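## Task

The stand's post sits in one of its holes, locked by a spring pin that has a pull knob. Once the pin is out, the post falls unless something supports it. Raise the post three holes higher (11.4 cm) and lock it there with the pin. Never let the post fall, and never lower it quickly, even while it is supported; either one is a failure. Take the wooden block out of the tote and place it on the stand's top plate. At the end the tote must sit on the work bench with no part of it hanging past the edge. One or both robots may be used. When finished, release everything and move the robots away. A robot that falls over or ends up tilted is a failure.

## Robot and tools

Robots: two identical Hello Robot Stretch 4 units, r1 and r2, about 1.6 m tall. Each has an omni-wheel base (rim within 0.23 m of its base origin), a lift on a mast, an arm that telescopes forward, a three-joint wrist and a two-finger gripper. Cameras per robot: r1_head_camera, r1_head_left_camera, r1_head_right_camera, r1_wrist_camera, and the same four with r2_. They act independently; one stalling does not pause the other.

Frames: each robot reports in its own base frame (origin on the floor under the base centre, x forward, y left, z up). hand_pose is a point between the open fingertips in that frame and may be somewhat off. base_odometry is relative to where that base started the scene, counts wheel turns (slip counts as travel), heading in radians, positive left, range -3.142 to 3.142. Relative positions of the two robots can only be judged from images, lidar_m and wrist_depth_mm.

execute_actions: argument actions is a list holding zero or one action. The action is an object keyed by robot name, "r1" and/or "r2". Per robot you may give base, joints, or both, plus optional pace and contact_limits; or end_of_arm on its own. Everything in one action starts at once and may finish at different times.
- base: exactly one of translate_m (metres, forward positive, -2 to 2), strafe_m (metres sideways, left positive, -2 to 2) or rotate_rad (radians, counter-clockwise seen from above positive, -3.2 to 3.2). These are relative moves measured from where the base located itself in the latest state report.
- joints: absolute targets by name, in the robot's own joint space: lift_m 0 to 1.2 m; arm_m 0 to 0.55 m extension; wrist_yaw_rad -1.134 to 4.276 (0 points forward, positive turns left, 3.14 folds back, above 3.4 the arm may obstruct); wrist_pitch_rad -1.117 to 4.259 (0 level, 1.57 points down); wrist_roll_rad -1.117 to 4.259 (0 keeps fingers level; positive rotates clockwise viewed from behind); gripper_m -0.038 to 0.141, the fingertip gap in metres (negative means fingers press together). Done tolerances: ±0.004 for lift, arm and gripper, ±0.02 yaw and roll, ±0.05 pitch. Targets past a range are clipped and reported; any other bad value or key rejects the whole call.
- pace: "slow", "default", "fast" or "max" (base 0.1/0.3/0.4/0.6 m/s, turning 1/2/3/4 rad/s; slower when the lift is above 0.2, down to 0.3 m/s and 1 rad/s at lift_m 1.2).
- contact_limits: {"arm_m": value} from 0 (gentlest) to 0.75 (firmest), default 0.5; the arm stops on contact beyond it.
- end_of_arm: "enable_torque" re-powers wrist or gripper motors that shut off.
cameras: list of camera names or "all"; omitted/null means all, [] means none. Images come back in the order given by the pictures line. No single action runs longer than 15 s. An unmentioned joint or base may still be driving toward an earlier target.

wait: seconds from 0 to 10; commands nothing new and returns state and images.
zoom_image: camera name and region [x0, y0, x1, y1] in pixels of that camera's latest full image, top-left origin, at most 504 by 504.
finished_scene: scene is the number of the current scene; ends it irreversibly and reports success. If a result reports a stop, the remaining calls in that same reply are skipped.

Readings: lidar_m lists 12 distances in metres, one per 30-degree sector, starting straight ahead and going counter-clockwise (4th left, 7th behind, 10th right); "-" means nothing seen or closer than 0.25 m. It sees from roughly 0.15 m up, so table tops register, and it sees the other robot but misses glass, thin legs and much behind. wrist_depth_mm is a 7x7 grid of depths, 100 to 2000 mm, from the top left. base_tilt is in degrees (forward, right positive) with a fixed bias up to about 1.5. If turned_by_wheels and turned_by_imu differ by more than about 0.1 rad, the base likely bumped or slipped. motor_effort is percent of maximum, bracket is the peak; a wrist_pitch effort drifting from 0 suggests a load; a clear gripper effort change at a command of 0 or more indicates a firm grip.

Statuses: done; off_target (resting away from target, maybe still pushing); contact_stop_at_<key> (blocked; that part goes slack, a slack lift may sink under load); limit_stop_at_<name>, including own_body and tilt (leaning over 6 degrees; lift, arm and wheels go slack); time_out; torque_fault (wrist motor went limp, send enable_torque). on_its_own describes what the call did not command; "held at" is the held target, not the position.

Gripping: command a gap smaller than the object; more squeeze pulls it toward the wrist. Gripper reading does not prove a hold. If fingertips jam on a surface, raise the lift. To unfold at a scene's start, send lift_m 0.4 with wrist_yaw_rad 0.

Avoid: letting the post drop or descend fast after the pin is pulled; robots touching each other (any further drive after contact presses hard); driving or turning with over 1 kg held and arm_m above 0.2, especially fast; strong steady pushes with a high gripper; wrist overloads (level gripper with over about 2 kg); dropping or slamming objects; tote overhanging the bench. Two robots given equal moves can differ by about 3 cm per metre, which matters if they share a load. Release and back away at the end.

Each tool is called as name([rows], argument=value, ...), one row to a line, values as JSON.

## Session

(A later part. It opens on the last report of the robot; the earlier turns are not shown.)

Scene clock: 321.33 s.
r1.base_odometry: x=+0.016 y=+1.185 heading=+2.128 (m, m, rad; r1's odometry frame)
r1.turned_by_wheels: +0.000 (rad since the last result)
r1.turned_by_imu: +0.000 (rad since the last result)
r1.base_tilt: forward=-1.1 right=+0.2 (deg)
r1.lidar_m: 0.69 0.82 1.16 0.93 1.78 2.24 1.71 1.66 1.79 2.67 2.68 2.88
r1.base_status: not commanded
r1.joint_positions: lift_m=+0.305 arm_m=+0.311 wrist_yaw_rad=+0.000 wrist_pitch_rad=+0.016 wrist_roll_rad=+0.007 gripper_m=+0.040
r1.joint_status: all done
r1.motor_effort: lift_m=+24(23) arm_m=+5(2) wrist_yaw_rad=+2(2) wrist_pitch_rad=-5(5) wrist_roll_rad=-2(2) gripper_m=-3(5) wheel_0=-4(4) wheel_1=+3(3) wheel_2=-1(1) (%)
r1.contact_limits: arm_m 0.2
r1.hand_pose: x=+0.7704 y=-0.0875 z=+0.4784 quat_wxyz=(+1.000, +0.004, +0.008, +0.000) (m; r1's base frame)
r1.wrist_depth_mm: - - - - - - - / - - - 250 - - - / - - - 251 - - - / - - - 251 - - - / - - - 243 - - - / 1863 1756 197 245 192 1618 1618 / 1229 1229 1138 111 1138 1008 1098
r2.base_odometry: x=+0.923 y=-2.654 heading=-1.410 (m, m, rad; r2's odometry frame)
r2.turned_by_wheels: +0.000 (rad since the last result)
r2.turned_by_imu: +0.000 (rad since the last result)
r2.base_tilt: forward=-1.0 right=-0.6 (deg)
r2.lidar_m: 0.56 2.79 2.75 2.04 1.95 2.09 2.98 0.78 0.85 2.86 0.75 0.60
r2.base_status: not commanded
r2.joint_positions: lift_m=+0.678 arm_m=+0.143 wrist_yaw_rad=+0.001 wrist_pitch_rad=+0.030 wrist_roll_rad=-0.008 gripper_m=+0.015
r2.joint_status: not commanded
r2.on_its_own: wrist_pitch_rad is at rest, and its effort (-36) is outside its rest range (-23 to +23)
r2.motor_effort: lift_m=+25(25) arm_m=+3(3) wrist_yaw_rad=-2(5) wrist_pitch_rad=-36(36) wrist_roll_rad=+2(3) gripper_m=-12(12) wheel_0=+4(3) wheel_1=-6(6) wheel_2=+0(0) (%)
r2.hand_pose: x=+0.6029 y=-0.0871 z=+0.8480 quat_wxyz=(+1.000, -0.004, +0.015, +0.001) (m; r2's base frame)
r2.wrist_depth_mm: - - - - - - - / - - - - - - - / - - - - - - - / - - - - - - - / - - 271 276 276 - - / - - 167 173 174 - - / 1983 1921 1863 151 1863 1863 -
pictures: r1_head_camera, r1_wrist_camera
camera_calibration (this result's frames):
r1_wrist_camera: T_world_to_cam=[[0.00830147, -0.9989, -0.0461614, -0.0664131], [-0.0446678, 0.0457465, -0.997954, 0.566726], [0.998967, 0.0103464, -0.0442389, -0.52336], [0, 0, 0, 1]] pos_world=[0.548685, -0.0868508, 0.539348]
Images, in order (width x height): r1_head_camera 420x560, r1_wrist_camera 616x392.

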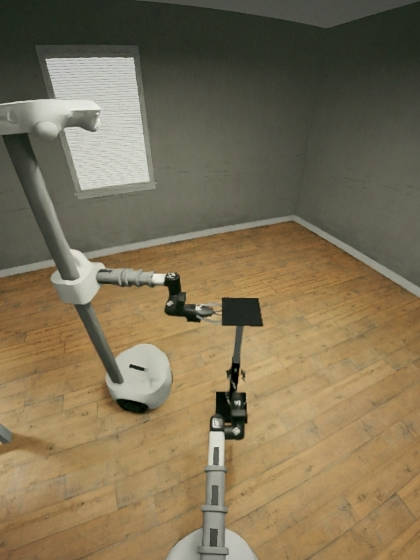

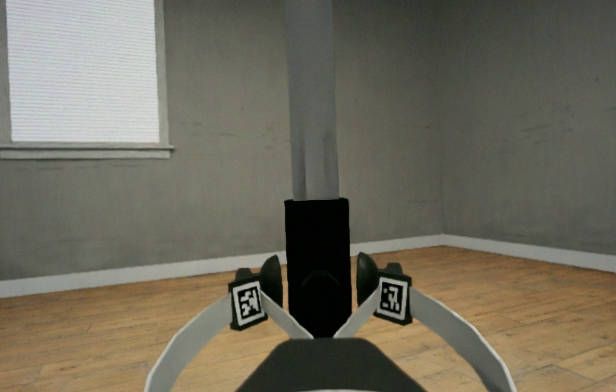

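execute_actions([
  {"r1": {"joints": {"arm_m": 0.308, "gripper_m": -0.025}}},
], cameras=["r1_wrist_camera", "r1_head_camera"])

zoom_image(camera="r1_head_camera", region=[200, 340, 280, 410])

zoom_image(camera="r1_wrist_camera", region=[240, 220, 410, 345])

Scene clock: 328.43 s.
r1.base_odometry: x=+0.016 y=+1.185 heading=+2.129 (m, m, rad; r1's odometry frame)
r1.turned_by_wheels: +0.001 (rad since the last result)
r1.turned_by_imu: +0.000 (rad since the last result)
r1.base_tilt: forward=-1.1 right=+0.3 (deg)
r1.lidar_m: 0.68 0.82 1.16 0.92 2.09 2.22 1.69 1.69 1.81 2.67 2.66 2.87
r1.base_status: not commanded
r1.joint_positions: lift_m=+0.305 arm_m=+0.309 wrist_yaw_rad=+0.008 wrist_pitch_rad=+0.017 wrist_roll_rad=+0.007 gripper_m=-0.024
r1.joint_status: all done
r1.on_its_own: wrist_yaw_rad is at rest, and its effort (-24) is outside its rest range (-13 to +13)
r1.motor_effort: lift_m=+24(24) arm_m=-5(4) wrist_yaw_rad=-24(24) wrist_pitch_rad=-9(9) wrist_roll_rad=-2(2) gripper_m=-33(36) wheel_0=-4(4) wheel_1=+0(3) wheel_2=+9(9) (%)
r1.hand_pose: x=+0.7690 y=-0.0850 z=+0.4780 quat_wxyz=(+1.000, +0.004, +0.009, +0.004) (m; r1's base frame)
r1.wrist_depth_mm: - - - 250 - - - / - - - 251 - - - / - - - 251 - - - / - - - 251 - - - / - - - 243 - - - / 1921 1808 184 203 186 1618 1576 / 1255 1078 1205 111 1160 1060 1118
r2.base_odometry: x=+0.923 y=-2.654 heading=-1.410 (m, m, rad; r2's odometry frame)
r2.turned_by_wheels: +0.000 (rad since the last result)
r2.turned_by_imu: +0.000 (rad since the last result)
r2.base_tilt: forward=-1.0 right=-0.6 (deg)
r2.lidar_m: 0.59 2.80 2.76 2.04 1.97 2.09 2.99 0.81 0.83 2.85 0.71 0.61
r2.base_status: not commanded
r2.joint_positions: lift_m=+0.678 arm_m=+0.143 wrist_yaw_rad=+0.001 wrist_pitch_rad=+0.030 wrist_roll_rad=-0.008 gripper_m=+0.015
r2.joint_status: not commanded
r2.on_its_own: wrist_pitch_rad is at rest, and its effort (-36) is outside its rest range (-23 to +23)
r2.motor_effort: lift_m=+25(25) arm_m=+3(3) wrist_yaw_rad=-2(4) wrist_pitch_rad=-36(36) wrist_roll_rad=+1(2) gripper_m=-11(12) wheel_0=+4(4) wheel_1=-6(6) wheel_2=+0(0) (%)
r2.hand_pose: x=+0.6029 y=-0.0871 z=+0.8480 quat_wxyz=(+1.000, -0.004, +0.015, +0.001) (m; r2's base frame)
r2.wrist_depth_mm: - - - - - - - / - - - - - - - / - - - - - - - / - - - - - - - / - - 271 274 278 - - / - - 167 172 174 - - / 1983 1983 1756 151 1863 1863 -
pictures: r1_head_camera, r1_wrist_camera
camera_calibration (this result's frames):
r1_wrist_camera: T_world_to_cam=[[0.0170125, -0.998789, -0.0461737, -0.0705694], [-0.0464308, 0.0453413, -0.997892, 0.567447], [0.998777, 0.0191205, -0.0456032, -0.520488], [0, 0, 0, 1]] pos_world=[0.547398, -0.0862607, 0.539257]
Images, in order (width x height): r1_head_camera 420x560, r1_wrist_camera 616x392.

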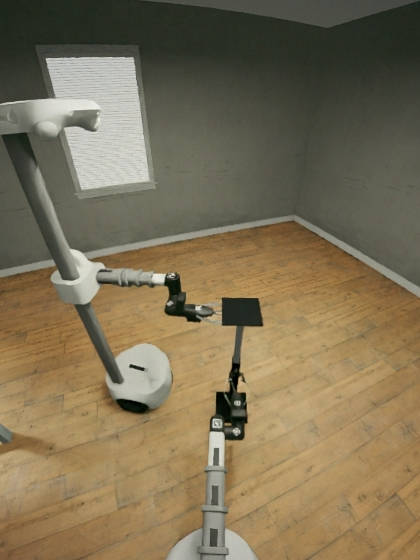

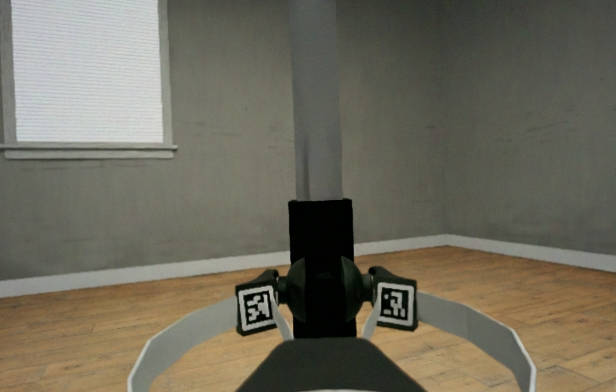

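Region (200, 340, 280, 410) of r1_head_camera's 420x560 image, scaled by 6.300, with more detail than that image has; it fills the top 441 rows of this view, and the rest is white.

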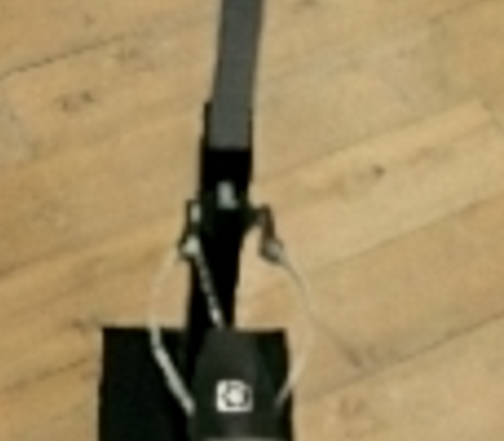

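Region (240, 220, 410, 345) of r1_wrist_camera's 616x392 image, scaled by 2.965; it fills the top 371 rows of this view, and the rest is white.

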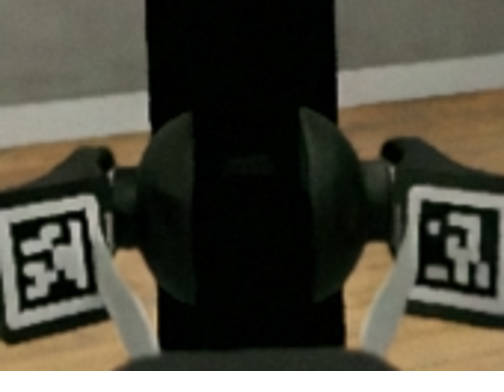

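execute_actions([
  {"r2": {"joints": {"lift_m": 0.683}, "pace": "slow"}},
], cameras=["r1_wrist_camera"])

Scene clock: 333.27 s.
r1.base_odometry: x=+0.016 y=+1.185 heading=+2.129 (m, m, rad; r1's odometry frame)
r1.turned_by_wheels: +0.000 (rad since the last result)
r1.turned_by_imu: -0.001 (rad since the last result)
r1.base_tilt: forward=-1.1 right=+0.2 (deg)
r1.lidar_m: 0.69 0.81 1.16 0.93 1.77 2.22 1.72 1.68 1.80 2.69 2.68 2.88
r1.base_status: not commanded
r1.joint_positions: lift_m=+0.305 arm_m=+0.309 wrist_yaw_rad=+0.008 wrist_pitch_rad=+0.017 wrist_roll_rad=+0.007 gripper_m=-0.024
r1.joint_status: not commanded
r1.on_its_own: wrist_yaw_rad is at rest, and its effort (-25) is outside its rest range (-13 to +13)
r1.motor_effort: lift_m=+24(24) arm_m=-5(5) wrist_yaw_rad=-25(24) wrist_pitch_rad=-9(9) wrist_roll_rad=-1(1) gripper_m=-32(32) wheel_0=-4(4) wheel_1=+0(0) wheel_2=+9(9) (%)
r1.hand_pose: x=+0.7690 y=-0.0850 z=+0.4780 quat_wxyz=(+1.000, +0.004, +0.009, +0.004) (m; r1's base frame)
r1.wrist_depth_mm: - - - 250 - - - / - - - 250 - - - / - - - 251 - - - / - - - 251 - - - / - - - 244 - - - / 1863 1863 184 204 187 1618 1618 / 1229 1078 1182 111 1160 1078 1118
r2.base_odometry: x=+0.923 y=-2.654 heading=-1.410 (m, m, rad; r2's odometry frame)
r2.turned_by_wheels: +0.000 (rad since the last result)
r2.turned_by_imu: +0.000 (rad since the last result)
r2.base_tilt: forward=-1.1 right=-0.6 (deg)
r2.lidar_m: 0.60 2.76 2.75 2.05 1.96 2.10 2.97 0.82 0.85 2.86 0.72 0.59
r2.base_status: not commanded
r2.joint_positions: lift_m=+0.682 arm_m=+0.144 wrist_yaw_rad=+0.001 wrist_pitch_rad=+0.030 wrist_roll_rad=-0.008 gripper_m=+0.015
r2.joint_status: all done
r2.on_its_own: wrist_pitch_rad is at rest, and its effort (-37) is outside its rest range (-23 to +23)
r2.motor_effort: lift_m=+25(26) arm_m=+3(3) wrist_yaw_rad=-4(4) wrist_pitch_rad=-37(39) wrist_roll_rad=-1(1) gripper_m=-11(12) wheel_0=+3(3) wheel_1=-6(6) wheel_2=-1(0) (%)
r2.hand_pose: x=+0.6029 y=-0.0871 z=+0.8518 quat_wxyz=(+1.000, -0.004, +0.015, +0.001) (m; r2's base frame)
r2.wrist_depth_mm: - - - - - - - / - - - - - - - / - - - - - - - / - - - - - - - / - - 271 273 278 - - / - - 167 173 174 - - / 1983 1983 1808 151 1863 1863 -
pictures: r1_wrist_camera
camera_calibration (this result's frames):
r1_wrist_camera: T_world_to_cam=[[0.0170128, -0.998789, -0.0461737, -0.0705696], [-0.0464308, 0.0453414, -0.997892, 0.567447], [0.998777, 0.0191209, -0.0456032, -0.520488], [0, 0, 0, 1]] pos_world=[0.547398, -0.0862607, 0.539257]
Images, in order (width x height): r1_wrist_camera 616x392.

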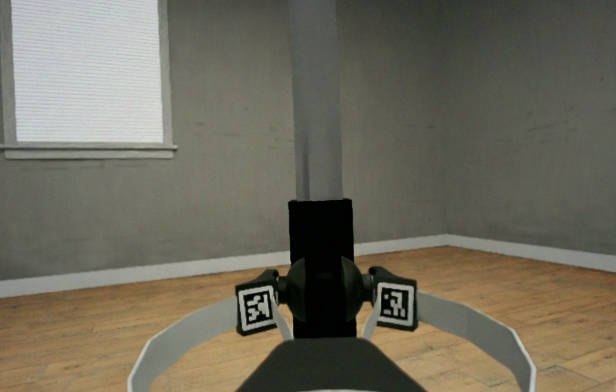

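execute_actions(actions=[])

Scene clock: 345.93 s.
r1.base_odometry: x=+0.016 y=+1.185 heading=+2.129 (m, m, rad; r1's odometry frame)
r1.turned_by_wheels: +0.000 (rad since the last result)
r1.turned_by_imu: -0.001 (rad since the last result)
r1.base_tilt: forward=-1.1 right=+0.3 (deg)
r1.lidar_m: 0.68 0.80 1.18 0.95 1.78 2.24 1.72 1.66 1.81 2.69 2.70 2.89
r1.base_status: not commanded
r1.joint_positions: lift_m=+0.305 arm_m=+0.309 wrist_yaw_rad=+0.008 wrist_pitch_rad=+0.017 wrist_roll_rad=+0.007 gripper_m=-0.024
r1.joint_status: not commanded
r1.on_its_own: wrist_yaw_rad is at rest, and its effort (-25) is outside its rest range (-13 to +13)
r1.motor_effort: lift_m=+24(24) arm_m=-5(5) wrist_yaw_rad=-25(24) wrist_pitch_rad=-9(9) wrist_roll_rad=-1(1) gripper_m=-32(32) wheel_0=-4(4) wheel_1=+0(0) wheel_2=+9(9) (%)
r1.hand_pose: x=+0.7690 y=-0.0850 z=+0.4780 quat_wxyz=(+1.000, +0.004, +0.009, +0.004) (m; r1's base frame)
r1.wrist_depth_mm: - - - 251 - - - / - - - 251 - - - / - - - 252 - - - / - - - 251 - - - / - - - 244 - - - / 1863 1921 184 204 186 1661 1618 / 1229 1078 1205 111 1160 1060 1118
r2.base_odometry: x=+0.923 y=-2.654 heading=-1.410 (m, m, rad; r2's odometry frame)
r2.turned_by_wheels: +0.000 (rad since the last result)
r2.turned_by_imu: +0.000 (rad since the last result)
r2.base_tilt: forward=-1.0 right=-0.6 (deg)
r2.lidar_m: 0.57 2.79 2.75 2.05 1.95 2.12 3.01 0.81 0.84 2.84 0.76 0.60
r2.base_status: not commanded
r2.joint_positions: lift_m=+0.682 arm_m=+0.144 wrist_yaw_rad=+0.001 wrist_pitch_rad=+0.030 wrist_roll_rad=-0.008 gripper_m=+0.015
r2.joint_status: all done
r2.on_its_own: wrist_pitch_rad is at rest, and its effort (-37) is outside its rest range (-23 to +23)
r2.motor_effort: lift_m=+25(26) arm_m=+3(3) wrist_yaw_rad=-2(4) wrist_pitch_rad=-37(39) wrist_roll_rad=-2(1) gripper_m=-12(12) wheel_0=+3(3) wheel_1=-5(6) wheel_2=+0(0) (%)
r2.hand_pose: x=+0.6029 y=-0.0871 z=+0.8518 quat_wxyz=(+1.000, -0.004, +0.015, +0.001) (m; r2's base frame)
r2.wrist_depth_mm: - - - - - - - / - - - - - - - / - - - - - - - / - - - - - - - / - - 271 273 278 - - / - - 167 173 174 - - / 1921 1863 1808 152 1756 1921 -
pictures: r1_head_camera, r1_head_left_camera, r1_head_right_camera, r1_wrist_camera, r2_head_camera, r2_head_left_camera, r2_head_right_camera, r2_wrist_camera
camera_calibration (this result's frames):
r1_wrist_camera: T_world_to_cam=[[0.0170127, -0.998789, -0.0461737, -0.0705695], [-0.0464308, 0.0453414, -0.997892, 0.567447], [0.998777, 0.0191207, -0.0456032, -0.520488], [0, 0, 0, 1]] pos_world=[0.547398, -0.0862607, 0.539257]
r2_wrist_camera: T_world_to_cam=[[0.0398592, -0.999034, 0.0184826, -0.116935], [-0.0120612, -0.018977, -0.999747, 0.922356], [0.999133, 0.0396262, -0.012806, -0.359176], [0, 0, 0, 1]] pos_world=[0.37465, -0.0850857, 0.919685]
Images, in order (width x height): r1_head_camera 420x560, r1_head_left_camera 420x672, r1_head_right_camera 420x672, r1_wrist_camera 616x392, r2_head_camera 420x560, r2_head_left_camera 420x672, r2_head_right_camera 420x672, r2_wrist_camera 616x392.

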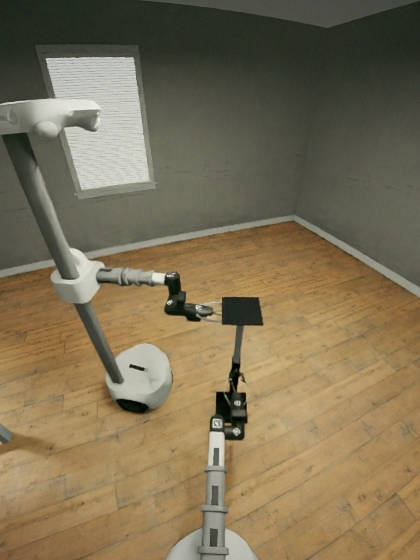

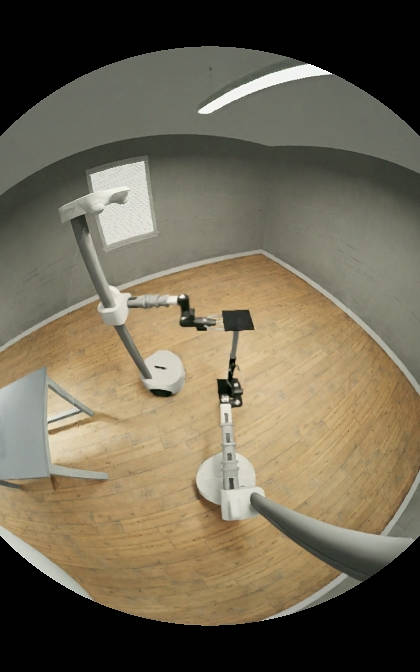

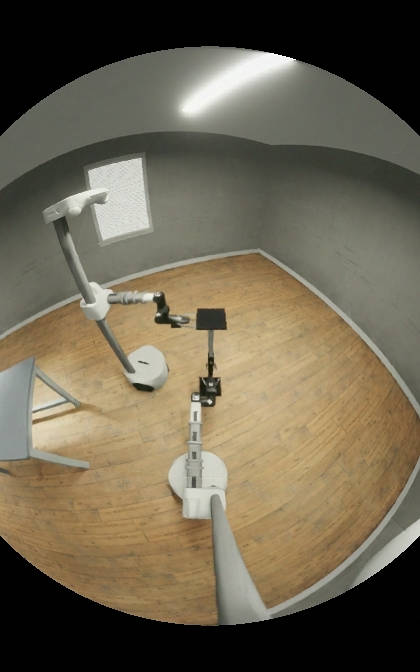

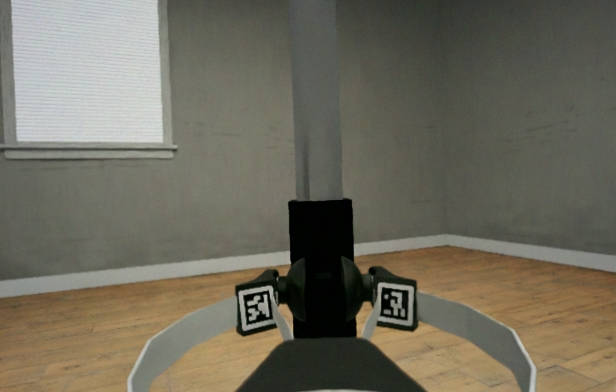

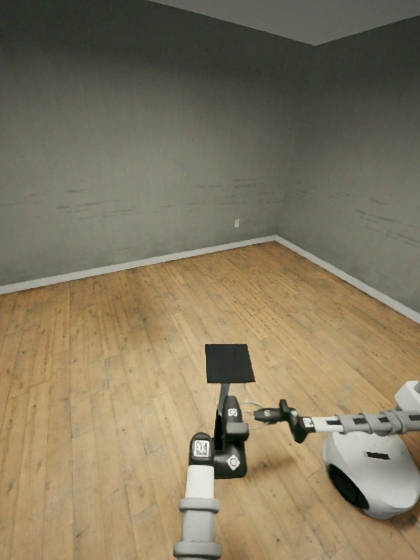

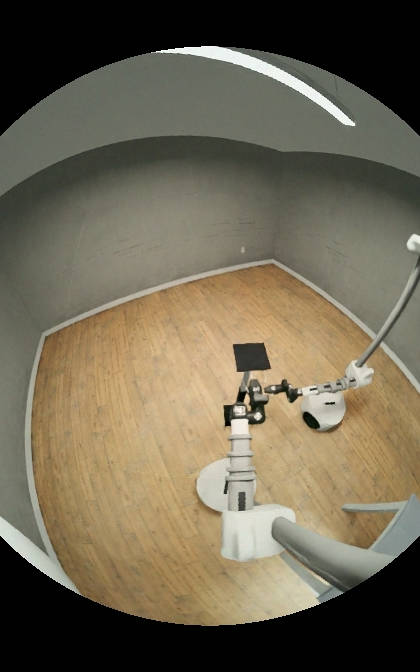

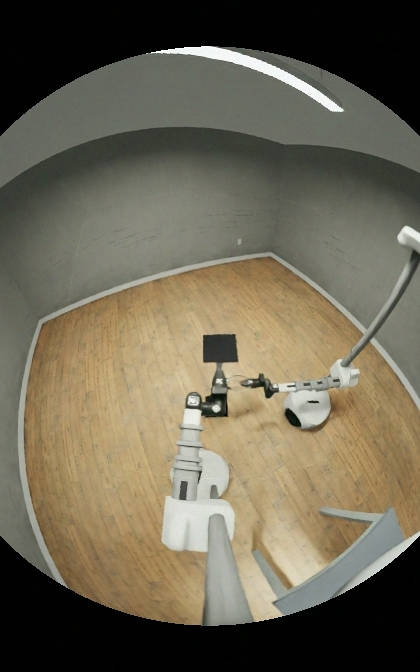

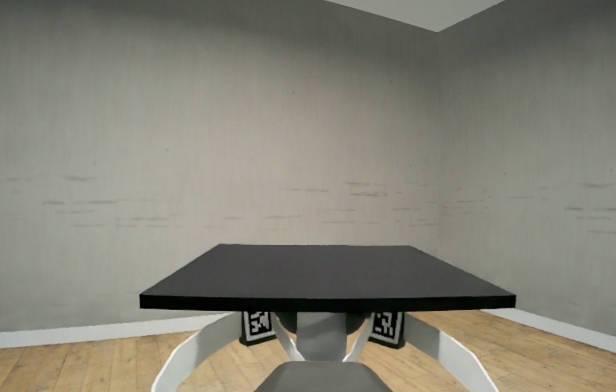

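execute_actions([
  {"r2": {"joints": {"lift_m": 0.695}, "pace": "slow"}},
], cameras=["r1_wrist_camera", "r1_head_camera"])

Scene clock: 349.30 s.
r1.base_odometry: x=+0.016 y=+1.185 heading=+2.129 (m, m, rad; r1's odometry frame)
r1.turned_by_wheels: +0.000 (rad since the last result)
r1.turned_by_imu: -0.001 (rad since the last result)
r1.base_tilt: forward=-1.1 right=+0.3 (deg)
r1.lidar_m: 0.69 0.79 1.16 0.92 2.08 2.24 1.71 1.68 1.81 2.67 2.68 2.91
r1.base_status: not commanded
r1.joint_positions: lift_m=+0.305 arm_m=+0.309 wrist_yaw_rad=+0.008 wrist_pitch_rad=+0.017 wrist_roll_rad=+0.007 gripper_m=-0.024
r1.joint_status: not commanded
r1.on_its_own: wrist_yaw_rad is at rest, and its effort (-25) is outside its rest range (-13 to +13)
r1.motor_effort: lift_m=+24(24) arm_m=-5(5) wrist_yaw_rad=-25(24) wrist_pitch_rad=-9(8) wrist_roll_rad=-3(4) gripper_m=-32(35) wheel_0=-4(4) wheel_1=+0(0) wheel_2=+9(9) (%)
r1.hand_pose: x=+0.7690 y=-0.0850 z=+0.4780 quat_wxyz=(+1.000, +0.004, +0.009, +0.004) (m; r1's base frame)
r1.wrist_depth_mm: - - - 250 - - - / - - - 251 - - - / - - - 252 - - - / - - - 252 - - - / - - - 244 - - - / 1863 1863 185 203 186 1618 1618 / 1229 1078 1182 111 1182 1060 1118
r2.base_odometry: x=+0.923 y=-2.654 heading=-1.410 (m, m, rad; r2's odometry frame)
r2.turned_by_wheels: +0.000 (rad since the last result)
r2.turned_by_imu: +0.000 (rad since the last result)
r2.base_tilt: forward=-1.0 right=-0.6 (deg)
r2.lidar_m: 0.58 2.79 2.76 2.04 1.96 2.12 2.97 0.79 0.85 2.83 0.71 0.59
r2.base_status: not commanded
r2.joint_positions: lift_m=+0.694 arm_m=+0.144 wrist_yaw_rad=+0.001 wrist_pitch_rad=+0.030 wrist_roll_rad=-0.008 gripper_m=+0.015
r2.joint_status: all done
r2.on_its_own: wrist_pitch_rad is at rest, and its effort (-37) is outside its rest range (-23 to +23)
r2.motor_effort: lift_m=+25(27) arm_m=+3(3) wrist_yaw_rad=-4(4) wrist_pitch_rad=-37(39) wrist_roll_rad=+2(0) gripper_m=-10(12) wheel_0=+3(3) wheel_1=-6(6) wheel_2=+0(0) (%)
r2.hand_pose: x=+0.6029 y=-0.0871 z=+0.8638 quat_wxyz=(+1.000, -0.004, +0.015, +0.001) (m; r2's base frame)
r2.wrist_depth_mm: - - - - - - - / - - - - - - - / - - - - - - - / - - - - - - - / - - 271 274 277 - - / - - 167 173 173 - - / - - 1863 151 1863 1863 -
pictures: r1_head_camera, r1_wrist_camera
camera_calibration (this result's frames):
r1_wrist_camera: T_world_to_cam=[[0.0170127, -0.998789, -0.0461735, -0.0705696], [-0.0464308, 0.0453412, -0.997892, 0.567447], [0.998777, 0.0191207, -0.0456032, -0.520488], [0, 0, 0, 1]] pos_world=[0.547398, -0.0862607, 0.539257]
Images, in order (width x height): r1_head_camera 420x560, r1_wrist_camera 616x392.

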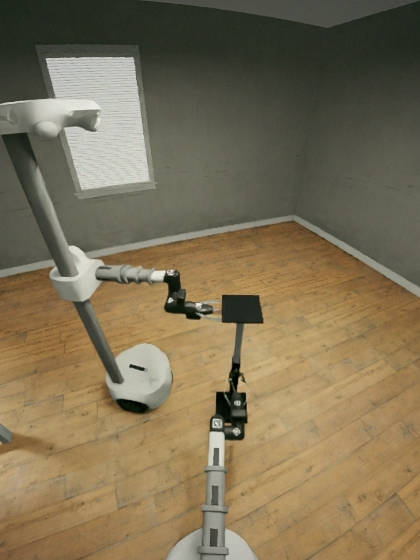

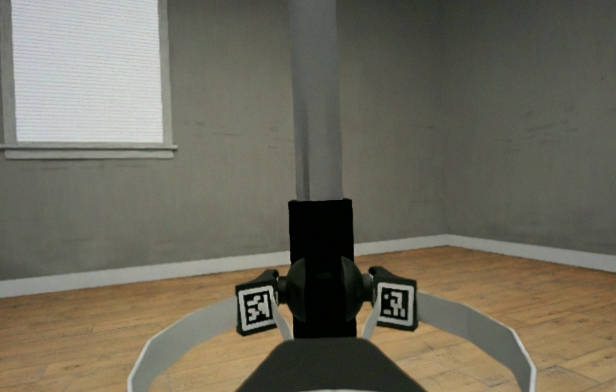

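execute_actions([
  {"r2": {"joints": {"lift_m": 0.775}, "pace": "slow"}},
], cameras=["r1_wrist_camera", "r1_head_camera", "r2_wrist_camera"])

Scene clock: 352.97 s.
r1.base_odometry: x=+0.016 y=+1.185 heading=+2.129 (m, m, rad; r1's odometry frame)
r1.turned_by_wheels: +0.000 (rad since the last result)
r1.turned_by_imu: -0.001 (rad since the last result)
r1.base_tilt: forward=-1.1 right=+0.2 (deg)
r1.lidar_m: 0.70 0.79 1.17 0.95 2.07 2.21 1.72 1.67 1.82 2.68 2.69 2.90
r1.base_status: not commanded
r1.joint_positions: lift_m=+0.305 arm_m=+0.309 wrist_yaw_rad=+0.008 wrist_pitch_rad=+0.017 wrist_roll_rad=+0.007 gripper_m=-0.024
r1.joint_status: not commanded
r1.on_its_own: wrist_yaw_rad is at rest, and its effort (-25) is outside its rest range (-13 to +13)
r1.motor_effort: lift_m=+23(24) arm_m=-5(5) wrist_yaw_rad=-25(25) wrist_pitch_rad=-9(9) wrist_roll_rad=+0(4) gripper_m=-32(33) wheel_0=-4(4) wheel_1=+0(0) wheel_2=+9(9) (%)
r1.hand_pose: x=+0.7690 y=-0.0850 z=+0.4780 quat_wxyz=(+1.000, +0.004, +0.009, +0.004) (m; r1's base frame)
r1.wrist_depth_mm: - - - 250 - - - / - - - 251 - - - / - - - 251 - - - / - - - 251 - - - / - - - 244 - - - / 1863 1808 184 204 187 1618 1618 / 1255 1078 1182 111 1138 1078 1118
r2.base_odometry: x=+0.923 y=-2.654 heading=-1.410 (m, m, rad; r2's odometry frame)
r2.turned_by_wheels: +0.000 (rad since the last result)
r2.turned_by_imu: +0.000 (rad since the last result)
r2.base_tilt: forward=-1.1 right=-0.6 (deg)
r2.lidar_m: 0.58 2.78 2.78 2.05 1.96 2.10 3.00 0.77 0.84 2.84 0.75 0.59
r2.base_status: not commanded
r2.joint_positions: lift_m=+0.774 arm_m=+0.144 wrist_yaw_rad=+0.001 wrist_pitch_rad=+0.031 wrist_roll_rad=-0.008 gripper_m=+0.015
r2.joint_status: all done
r2.on_its_own: wrist_pitch_rad is at rest, and its effort (-37) is outside its rest range (-23 to +23)
r2.motor_effort: lift_m=+25(26) arm_m=+3(3) wrist_yaw_rad=-4(2) wrist_pitch_rad=-37(39) wrist_roll_rad=+1(1) gripper_m=-10(10) wheel_0=+4(3) wheel_1=-6(6) wheel_2=-1(0) (%)
r2.hand_pose: x=+0.6029 y=-0.0871 z=+0.9438 quat_wxyz=(+1.000, -0.004, +0.015, +0.001) (m; r2's base frame)
r2.wrist_depth_mm: - - - - - - - / - - - - - - - / - - - - - - - / - - - - - - - / - - 271 276 277 - - / - - 167 173 174 - - / - - 1983 151 - - -
pictures: r1_head_camera, r1_wrist_camera, r2_wrist_camera
camera_calibration (this result's frames):
r1_wrist_camera: T_world_to_cam=[[0.0170128, -0.998789, -0.0461738, -0.0705695], [-0.0464307, 0.0453414, -0.997892, 0.567447], [0.998777, 0.0191208, -0.045603, -0.520488], [0, 0, 0, 1]] pos_world=[0.547398, -0.0862607, 0.539257]
r2_wrist_camera: T_world_to_cam=[[0.0398784, -0.999034, 0.0184766, -0.118636], [-0.0122173, -0.0189774, -0.999745, 1.01438], [0.99913, 0.0396425, -0.0129622, -0.357857], [0, 0, 0, 1]] pos_world=[0.374669, -0.0850847, 1.01168]
Images, in order (width x height): r1_head_camera 420x560, r1_wrist_camera 616x392, r2_wrist_camera 616x392.

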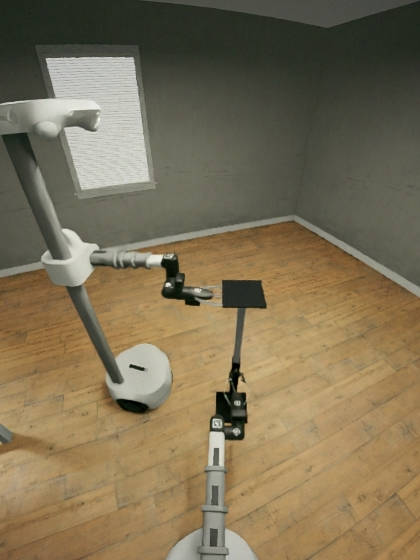

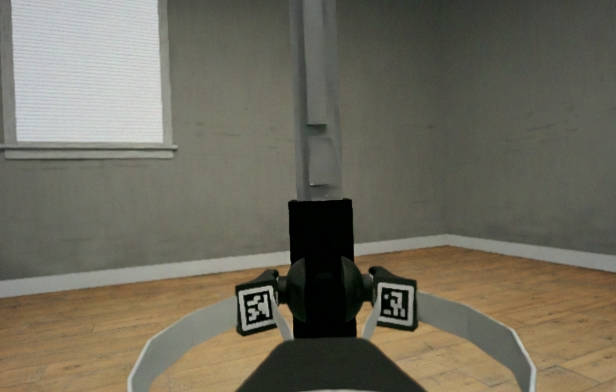

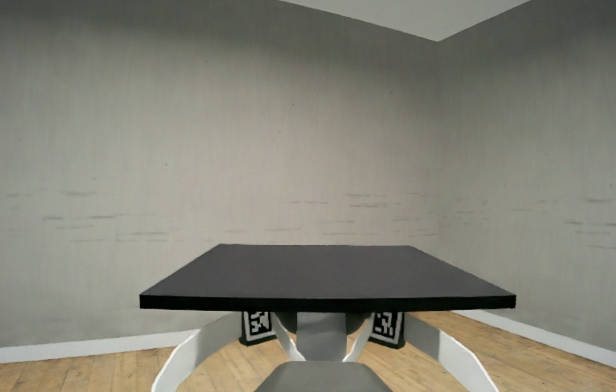

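execute_actions([
  {"r1": {"joints": {"gripper_m": 0.06}}},
], cameras=["r1_wrist_camera", "r1_head_camera"])

zoom_image(camera="r1_head_camera", region=[200, 340, 280, 410])

zoom_image(camera="r1_wrist_camera", region=[240, 90, 400, 340])

Scene clock: 361.17 s.
r1.base_odometry: x=+0.016 y=+1.185 heading=+2.128 (m, m, rad; r1's odometry frame)
r1.turned_by_wheels: -0.001 (rad since the last result)
r1.turned_by_imu: -0.001 (rad since the last result)
r1.base_tilt: forward=-1.1 right=+0.2 (deg)
r1.lidar_m: 0.70 0.81 1.14 0.93 1.76 2.25 1.70 1.67 1.79 2.67 2.68 2.89
r1.base_status: not commanded
r1.joint_positions: lift_m=+0.305 arm_m=+0.308 wrist_yaw_rad=+0.000 wrist_pitch_rad=+0.016 wrist_roll_rad=+0.007 gripper_m=+0.060
r1.joint_status: all done
r1.motor_effort: lift_m=+24(24) arm_m=-3(5) wrist_yaw_rad=+1(25) wrist_pitch_rad=-5(9) wrist_roll_rad=-1(2) gripper_m=-2(33) wheel_0=-4(4) wheel_1=+0(0) wheel_2=+1(9) (%)
r1.hand_pose: x=+0.7678 y=-0.0875 z=+0.4784 quat_wxyz=(+1.000, +0.004, +0.008, +0.000) (m; r1's base frame)
r1.wrist_depth_mm: - - - - - - - / - - - 252 - - - / - - - 254 - - - / - - - 254 - - - / - - - 246 - - - / 1863 1808 202 248 200 1618 1618 / 1229 1205 1205 111 1160 1060 1118
r2.base_odometry: x=+0.923 y=-2.654 heading=-1.410 (m, m, rad; r2's odometry frame)
r2.turned_by_wheels: +0.000 (rad since the last result)
r2.turned_by_imu: +0.000 (rad since the last result)
r2.base_tilt: forward=-1.1 right=-0.6 (deg)
r2.lidar_m: 0.57 2.79 2.77 2.04 1.94 2.10 2.99 0.80 0.85 2.84 0.72 0.60
r2.base_status: not commanded
r2.joint_positions: lift_m=+0.774 arm_m=+0.144 wrist_yaw_rad=+0.001 wrist_pitch_rad=+0.031 wrist_roll_rad=-0.008 gripper_m=+0.015
r2.joint_status: not commanded
r2.on_its_own: wrist_pitch_rad is at rest, and its effort (-37) is outside its rest range (-23 to +23)
r2.motor_effort: lift_m=+25(25) arm_m=+2(3) wrist_yaw_rad=-3(3) wrist_pitch_rad=-37(38) wrist_roll_rad=+0(0) gripper_m=-12(12) wheel_0=+4(3) wheel_1=-6(6) wheel_2=+0(0) (%)
r2.hand_pose: x=+0.6029 y=-0.0871 z=+0.9438 quat_wxyz=(+1.000, -0.004, +0.015, +0.001) (m; r2's base frame)
r2.wrist_depth_mm: - - - - - - - / - - - - - - - / - - - - - - - / - - - - - - - / - - 270 272 278 - - / - - 167 173 174 - - / - - 1983 152 - - -
pictures: r1_head_camera, r1_wrist_camera
camera_calibration (this result's frames):
r1_wrist_camera: T_world_to_cam=[[0.00832401, -0.998899, -0.0461613, -0.066402], [-0.0446536, 0.0457455, -0.997955, 0.566614], [0.998968, 0.0103683, -0.0442236, -0.520779], [0, 0, 0, 1]] pos_world=[0.546096, -0.0868493, 0.539359]
Images, in order (width x height): r1_head_camera 420x560, r1_wrist_camera 616x392.

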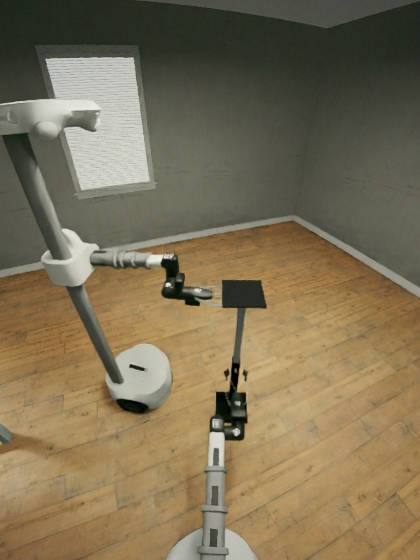

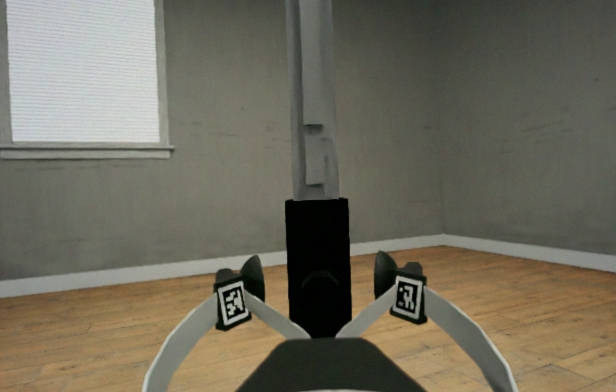

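Region (200, 340, 280, 410) of r1_head_camera's 420x560 image, scaled by 6.300, with more detail than that image has; it fills the top 441 rows of this view, and the rest is white.

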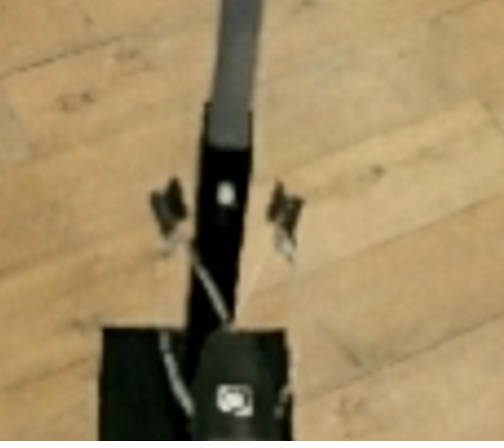

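Region (240, 90, 400, 340) of r1_wrist_camera's 616x392 image, scaled by 2.016; it fills the left 323 columns of this view, and the rest is white.

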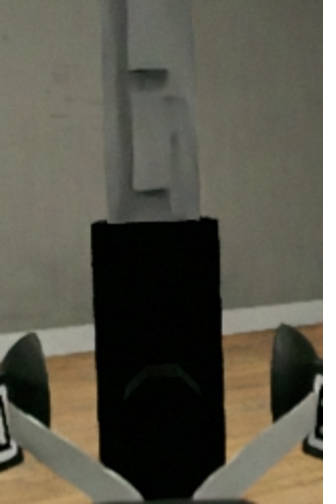

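execute_actions([
  {"r2": {"joints": {"lift_m": 0.790}, "pace": "slow"}},
], cameras=["r1_wrist_camera", "r1_head_camera"])

zoom_image(camera="r1_head_camera", region=[200, 340, 280, 410])

Scene clock: 365.23 s.
r1.base_odometry: x=+0.016 y=+1.185 heading=+2.128 (m, m, rad; r1's odometry frame)
r1.turned_by_wheels: +0.000 (rad since the last result)
r1.turned_by_imu: -0.001 (rad since the last result)
r1.base_tilt: forward=-1.2 right=+0.2 (deg)
r1.lidar_m: 0.70 0.77 1.13 0.92 2.08 2.23 1.73 1.67 1.80 2.69 2.69 2.88
r1.base_status: not commanded
r1.joint_positions: lift_m=+0.305 arm_m=+0.308 wrist_yaw_rad=+0.000 wrist_pitch_rad=+0.016 wrist_roll_rad=+0.007 gripper_m=+0.060
r1.joint_status: not commanded
r1.motor_effort: lift_m=+24(23) arm_m=-3(3) wrist_yaw_rad=+1(1) wrist_pitch_rad=-5(5) wrist_roll_rad=-2(3) gripper_m=-3(4) wheel_0=-4(4) wheel_1=+0(0) wheel_2=+1(0) (%)
r1.hand_pose: x=+0.7678 y=-0.0875 z=+0.4784 quat_wxyz=(+1.000, +0.004, +0.008, +0.000) (m; r1's base frame)
r1.wrist_depth_mm: - - - - - - - / - - - 252 - - - / - - - 253 - - - / - - - 253 - - - / - - - 246 - - - / 1921 1808 202 247 200 1661 1618 / 1229 1182 1205 111 1160 1060 1118
r2.base_odometry: x=+0.923 y=-2.654 heading=-1.410 (m, m, rad; r2's odometry frame)
r2.turned_by_wheels: +0.000 (rad since the last result)
r2.turned_by_imu: +0.000 (rad since the last result)
r2.base_tilt: forward=-1.0 right=-0.5 (deg)
r2.lidar_m: 0.57 2.79 2.75 2.03 1.94 2.09 2.97 0.82 0.85 2.82 0.73 0.57
r2.base_status: not commanded
r2.joint_positions: lift_m=+0.789 arm_m=+0.144 wrist_yaw_rad=+0.001 wrist_pitch_rad=+0.036 wrist_roll_rad=-0.008 gripper_m=+0.015
r2.joint_status: all done
r2.on_its_own: wrist_pitch_rad is at rest, and its effort (-52) is outside its rest range (-23 to +23)
r2.motor_effort: lift_m=+27(27) arm_m=+3(3) wrist_yaw_rad=-5(3) wrist_pitch_rad=-52(56) wrist_roll_rad=-1(1) gripper_m=-11(12) wheel_0=+3(3) wheel_1=-6(6) wheel_2=+0(0) (%)
r2.hand_pose: x=+0.6028 y=-0.0871 z=+0.9572 quat_wxyz=(+1.000, -0.004, +0.018, +0.001) (m; r2's base frame)
r2.wrist_depth_mm: - - - - - - - / - - - - - - - / - - - - - - - / - - - - - - - / - - 273 274 278 - - / - - 171 177 178 - - / - - 1983 152 - - -
pictures: r1_head_camera, r1_wrist_camera
camera_calibration (this result's frames):
r1_wrist_camera: T_world_to_cam=[[0.00832413, -0.998899, -0.0461613, -0.066402], [-0.0446536, 0.0457455, -0.997955, 0.566614], [0.998968, 0.0103684, -0.0442237, -0.520779], [0, 0, 0, 1]] pos_world=[0.546096, -0.0868493, 0.539359]
Images, in order (width x height): r1_head_camera 420x560, r1_wrist_camera 616x392.

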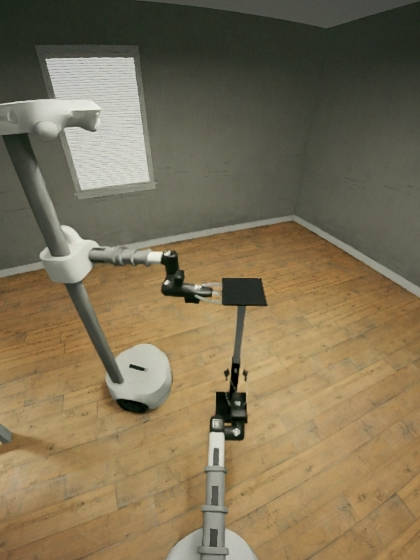

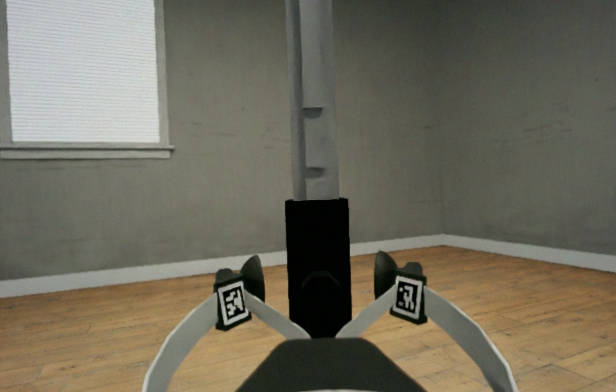

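Region (200, 340, 280, 410) of r1_head_camera's 420x560 image, scaled by 6.300, with more detail than that image has; it fills the top 441 rows of this view, and the rest is white.

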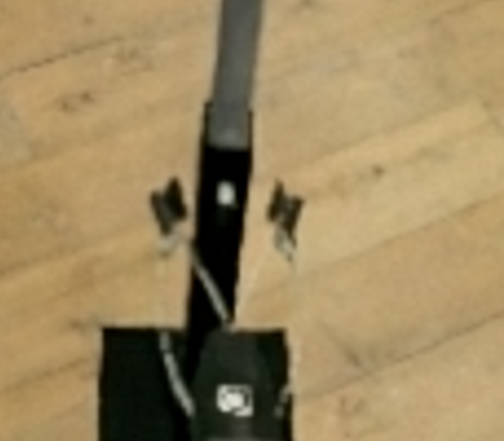

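execute_actions([
  {"r2": {"joints": {"lift_m": 0.794}, "pace": "slow"}},
], cameras=["r1_wrist_camera", "r1_head_camera"])

zoom_image(camera="r1_head_camera", region=[200, 340, 280, 410])

Scene clock: 369.57 s.
r1.base_odometry: x=+0.016 y=+1.185 heading=+2.128 (m, m, rad; r1's odometry frame)
r1.turned_by_wheels: +0.000 (rad since the last result)
r1.turned_by_imu: -0.001 (rad since the last result)
r1.base_tilt: forward=-1.1 right=+0.2 (deg)
r1.lidar_m: 0.71 0.82 1.17 0.93 1.76 2.21 1.69 1.68 1.79 2.67 2.69 2.85
r1.base_status: not commanded
r1.joint_positions: lift_m=+0.305 arm_m=+0.308 wrist_yaw_rad=+0.000 wrist_pitch_rad=+0.016 wrist_roll_rad=+0.007 gripper_m=+0.060
r1.joint_status: not commanded
r1.motor_effort: lift_m=+23(23) arm_m=-3(3) wrist_yaw_rad=+1(0) wrist_pitch_rad=-6(5) wrist_roll_rad=-4(3) gripper_m=-3(6) wheel_0=-4(4) wheel_1=+0(0) wheel_2=+1(1) (%)
r1.hand_pose: x=+0.7678 y=-0.0875 z=+0.4784 quat_wxyz=(+1.000, +0.004, +0.008, +0.000) (m; r1's base frame)
r1.wrist_depth_mm: - - - - - - - / - - - 253 - - - / - - - 254 - - - / - - - 253 - - - / - - - 246 - - - / 1921 1863 202 247 200 1618 1618 / 1255 1182 1205 111 1138 1078 1118
r2.base_odometry: x=+0.923 y=-2.654 heading=-1.410 (m, m, rad; r2's odometry frame)
r2.turned_by_wheels: +0.000 (rad since the last result)
r2.turned_by_imu: +0.000 (rad since the last result)
r2.base_tilt: forward=-1.0 right=-0.6 (deg)
r2.lidar_m: 0.58 2.79 2.74 2.03 1.95 2.10 2.97 0.80 0.86 2.85 0.73 0.60
r2.base_status: not commanded
r2.joint_positions: lift_m=+0.793 arm_m=+0.144 wrist_yaw_rad=+0.001 wrist_pitch_rad=+0.035 wrist_roll_rad=-0.008 gripper_m=+0.015
r2.joint_status: all done
r2.on_its_own: wrist_pitch_rad is at rest, and its effort (-52) is outside its rest range (-23 to +23)
r2.motor_effort: lift_m=+27(28) arm_m=+3(3) wrist_yaw_rad=-4(5) wrist_pitch_rad=-52(56) wrist_roll_rad=+2(1) gripper_m=-13(10) wheel_0=+3(3) wheel_1=-6(6) wheel_2=+0(0) (%)
r2.hand_pose: x=+0.6028 y=-0.0871 z=+0.9613 quat_wxyz=(+1.000, -0.004, +0.018, +0.001) (m; r2's base frame)
r2.wrist_depth_mm: - - - - - - - / - - - - - - - / - - - - - - - / - - - - - - - / - - 272 277 277 - - / - - 171 176 177 - - / - - - 151 - - -
pictures: r1_head_camera, r1_wrist_camera
camera_calibration (this result's frames):
r1_wrist_camera: T_world_to_cam=[[0.00832403, -0.998899, -0.0461613, -0.0664019], [-0.0446537, 0.0457456, -0.997955, 0.566614], [0.998968, 0.0103683, -0.0442238, -0.520779], [0, 0, 0, 1]] pos_world=[0.546096, -0.0868493, 0.539359]
Images, in order (width x height): r1_head_camera 420x560, r1_wrist_camera 616x392.

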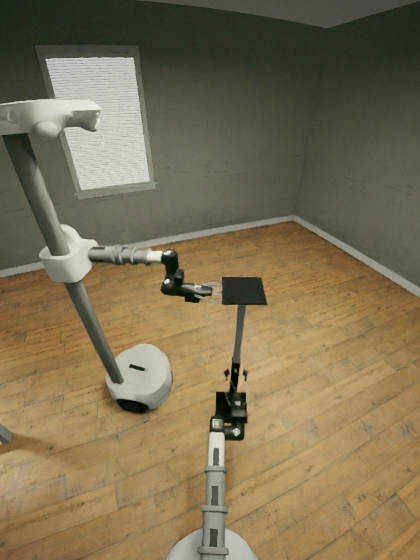

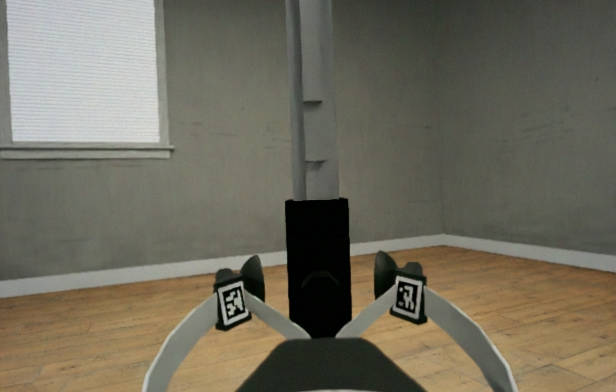

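Region (200, 340, 280, 410) of r1_head_camera's 420x560 image, scaled by 6.300, with more detail than that image has; it fills the top 441 rows of this view, and the rest is white.

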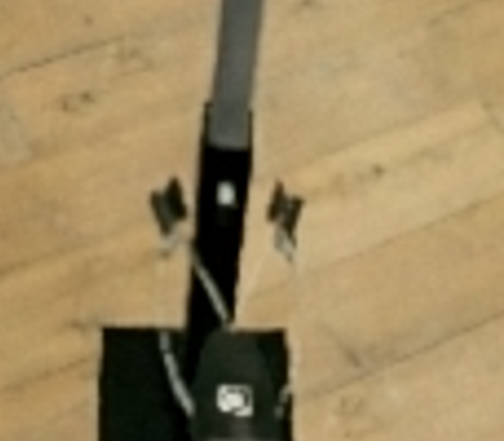

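execute_actions([
  {"r2": {"joints": {"lift_m": 0.797}, "pace": "slow"}},
], cameras=["r1_wrist_camera", "r1_head_camera"])

zoom_image(camera="r1_head_camera", region=[200, 340, 280, 410])

Scene clock: 372.87 s.
r1.base_odometry: x=+0.016 y=+1.185 heading=+2.128 (m, m, rad; r1's odometry frame)
r1.turned_by_wheels: +0.000 (rad since the last result)
r1.turned_by_imu: -0.001 (rad since the last result)
r1.base_tilt: forward=-1.1 right=+0.2 (deg)
r1.lidar_m: 0.68 0.80 1.15 0.93 1.78 2.21 1.73 1.67 1.79 2.69 2.70 2.88
r1.base_status: not commanded
r1.joint_positions: lift_m=+0.305 arm_m=+0.308 wrist_yaw_rad=+0.000 wrist_pitch_rad=+0.016 wrist_roll_rad=+0.007 gripper_m=+0.060
r1.joint_status: not commanded
r1.motor_effort: lift_m=+24(23) arm_m=-3(3) wrist_yaw_rad=+1(1) wrist_pitch_rad=-5(5) wrist_roll_rad=-2(4) gripper_m=-4(5) wheel_0=-4(4) wheel_1=+0(0) wheel_2=+1(1) (%)
r1.hand_pose: x=+0.7678 y=-0.0875 z=+0.4784 quat_wxyz=(+1.000, +0.004, +0.008, +0.000) (m; r1's base frame)
r1.wrist_depth_mm: - - - - - - - / - - - 252 - - - / - - - 254 - - - / - - - 253 - - - / - - - 246 - - - / 1863 1863 202 247 200 1618 1618 / 1255 1182 1182 111 1182 1060 1098
r2.base_odometry: x=+0.923 y=-2.654 heading=-1.410 (m, m, rad; r2's odometry frame)
r2.turned_by_wheels: +0.000 (rad since the last result)
r2.turned_by_imu: +0.000 (rad since the last result)
r2.base_tilt: forward=-1.0 right=-0.6 (deg)
r2.lidar_m: 0.59 2.79 2.77 2.02 1.96 2.12 2.98 0.80 0.84 2.83 0.73 0.59
r2.base_status: not commanded
r2.joint_positions: lift_m=+0.796 arm_m=+0.144 wrist_yaw_rad=+0.001 wrist_pitch_rad=+0.035 wrist_roll_rad=-0.008 gripper_m=+0.015
r2.joint_status: all done
r2.on_its_own: wrist_pitch_rad is at rest, and its effort (-50) is outside its rest range (-23 to +23)
r2.motor_effort: lift_m=+27(27) arm_m=+3(3) wrist_yaw_rad=-4(3) wrist_pitch_rad=-50(56) wrist_roll_rad=-1(0) gripper_m=-12(10) wheel_0=+3(3) wheel_1=-6(6) wheel_2=+0(0) (%)
r2.hand_pose: x=+0.6028 y=-0.0871 z=+0.9643 quat_wxyz=(+1.000, -0.004, +0.018, +0.001) (m; r2's base frame)
r2.wrist_depth_mm: - - - - - - - / - - - - - - - / - - - - - - - / - - - - - - - / - - 271 273 277 - - / - - 171 176 177 - - / - - - 152 - - -
pictures: r1_head_camera, r1_wrist_camera
camera_calibration (this result's frames):
r1_wrist_camera: T_world_to_cam=[[0.00832416, -0.998899, -0.0461615, -0.0664019], [-0.0446536, 0.0457457, -0.997955, 0.566614], [0.998968, 0.0103684, -0.0442237, -0.520779], [0, 0, 0, 1]] pos_world=[0.546096, -0.0868493, 0.539359]
Images, in order (width x height): r1_head_camera 420x560, r1_wrist_camera 616x392.

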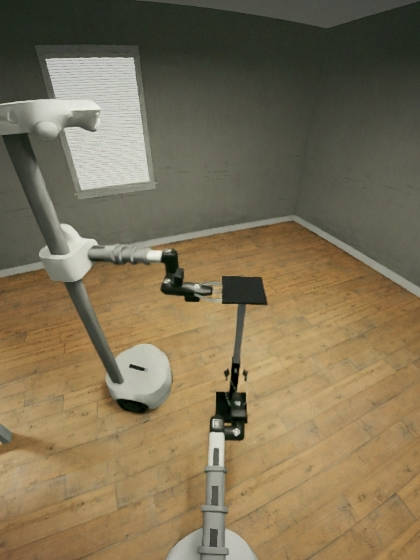

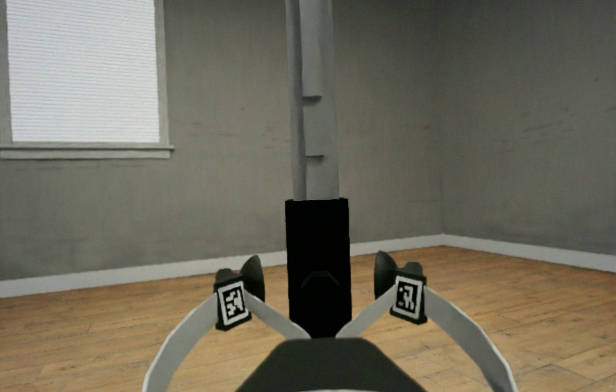

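Region (200, 340, 280, 410) of r1_head_camera's 420x560 image, scaled by 6.300, with more detail than that image has; it fills the top 441 rows of this view, and the rest is white.

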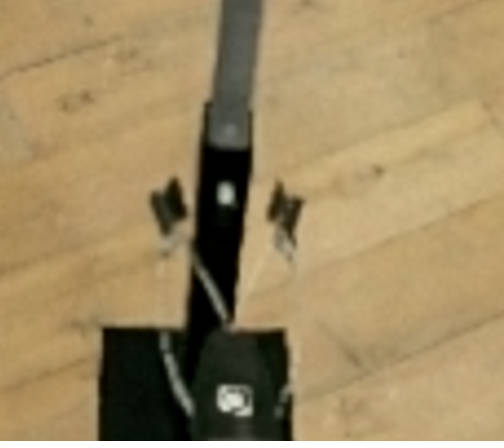

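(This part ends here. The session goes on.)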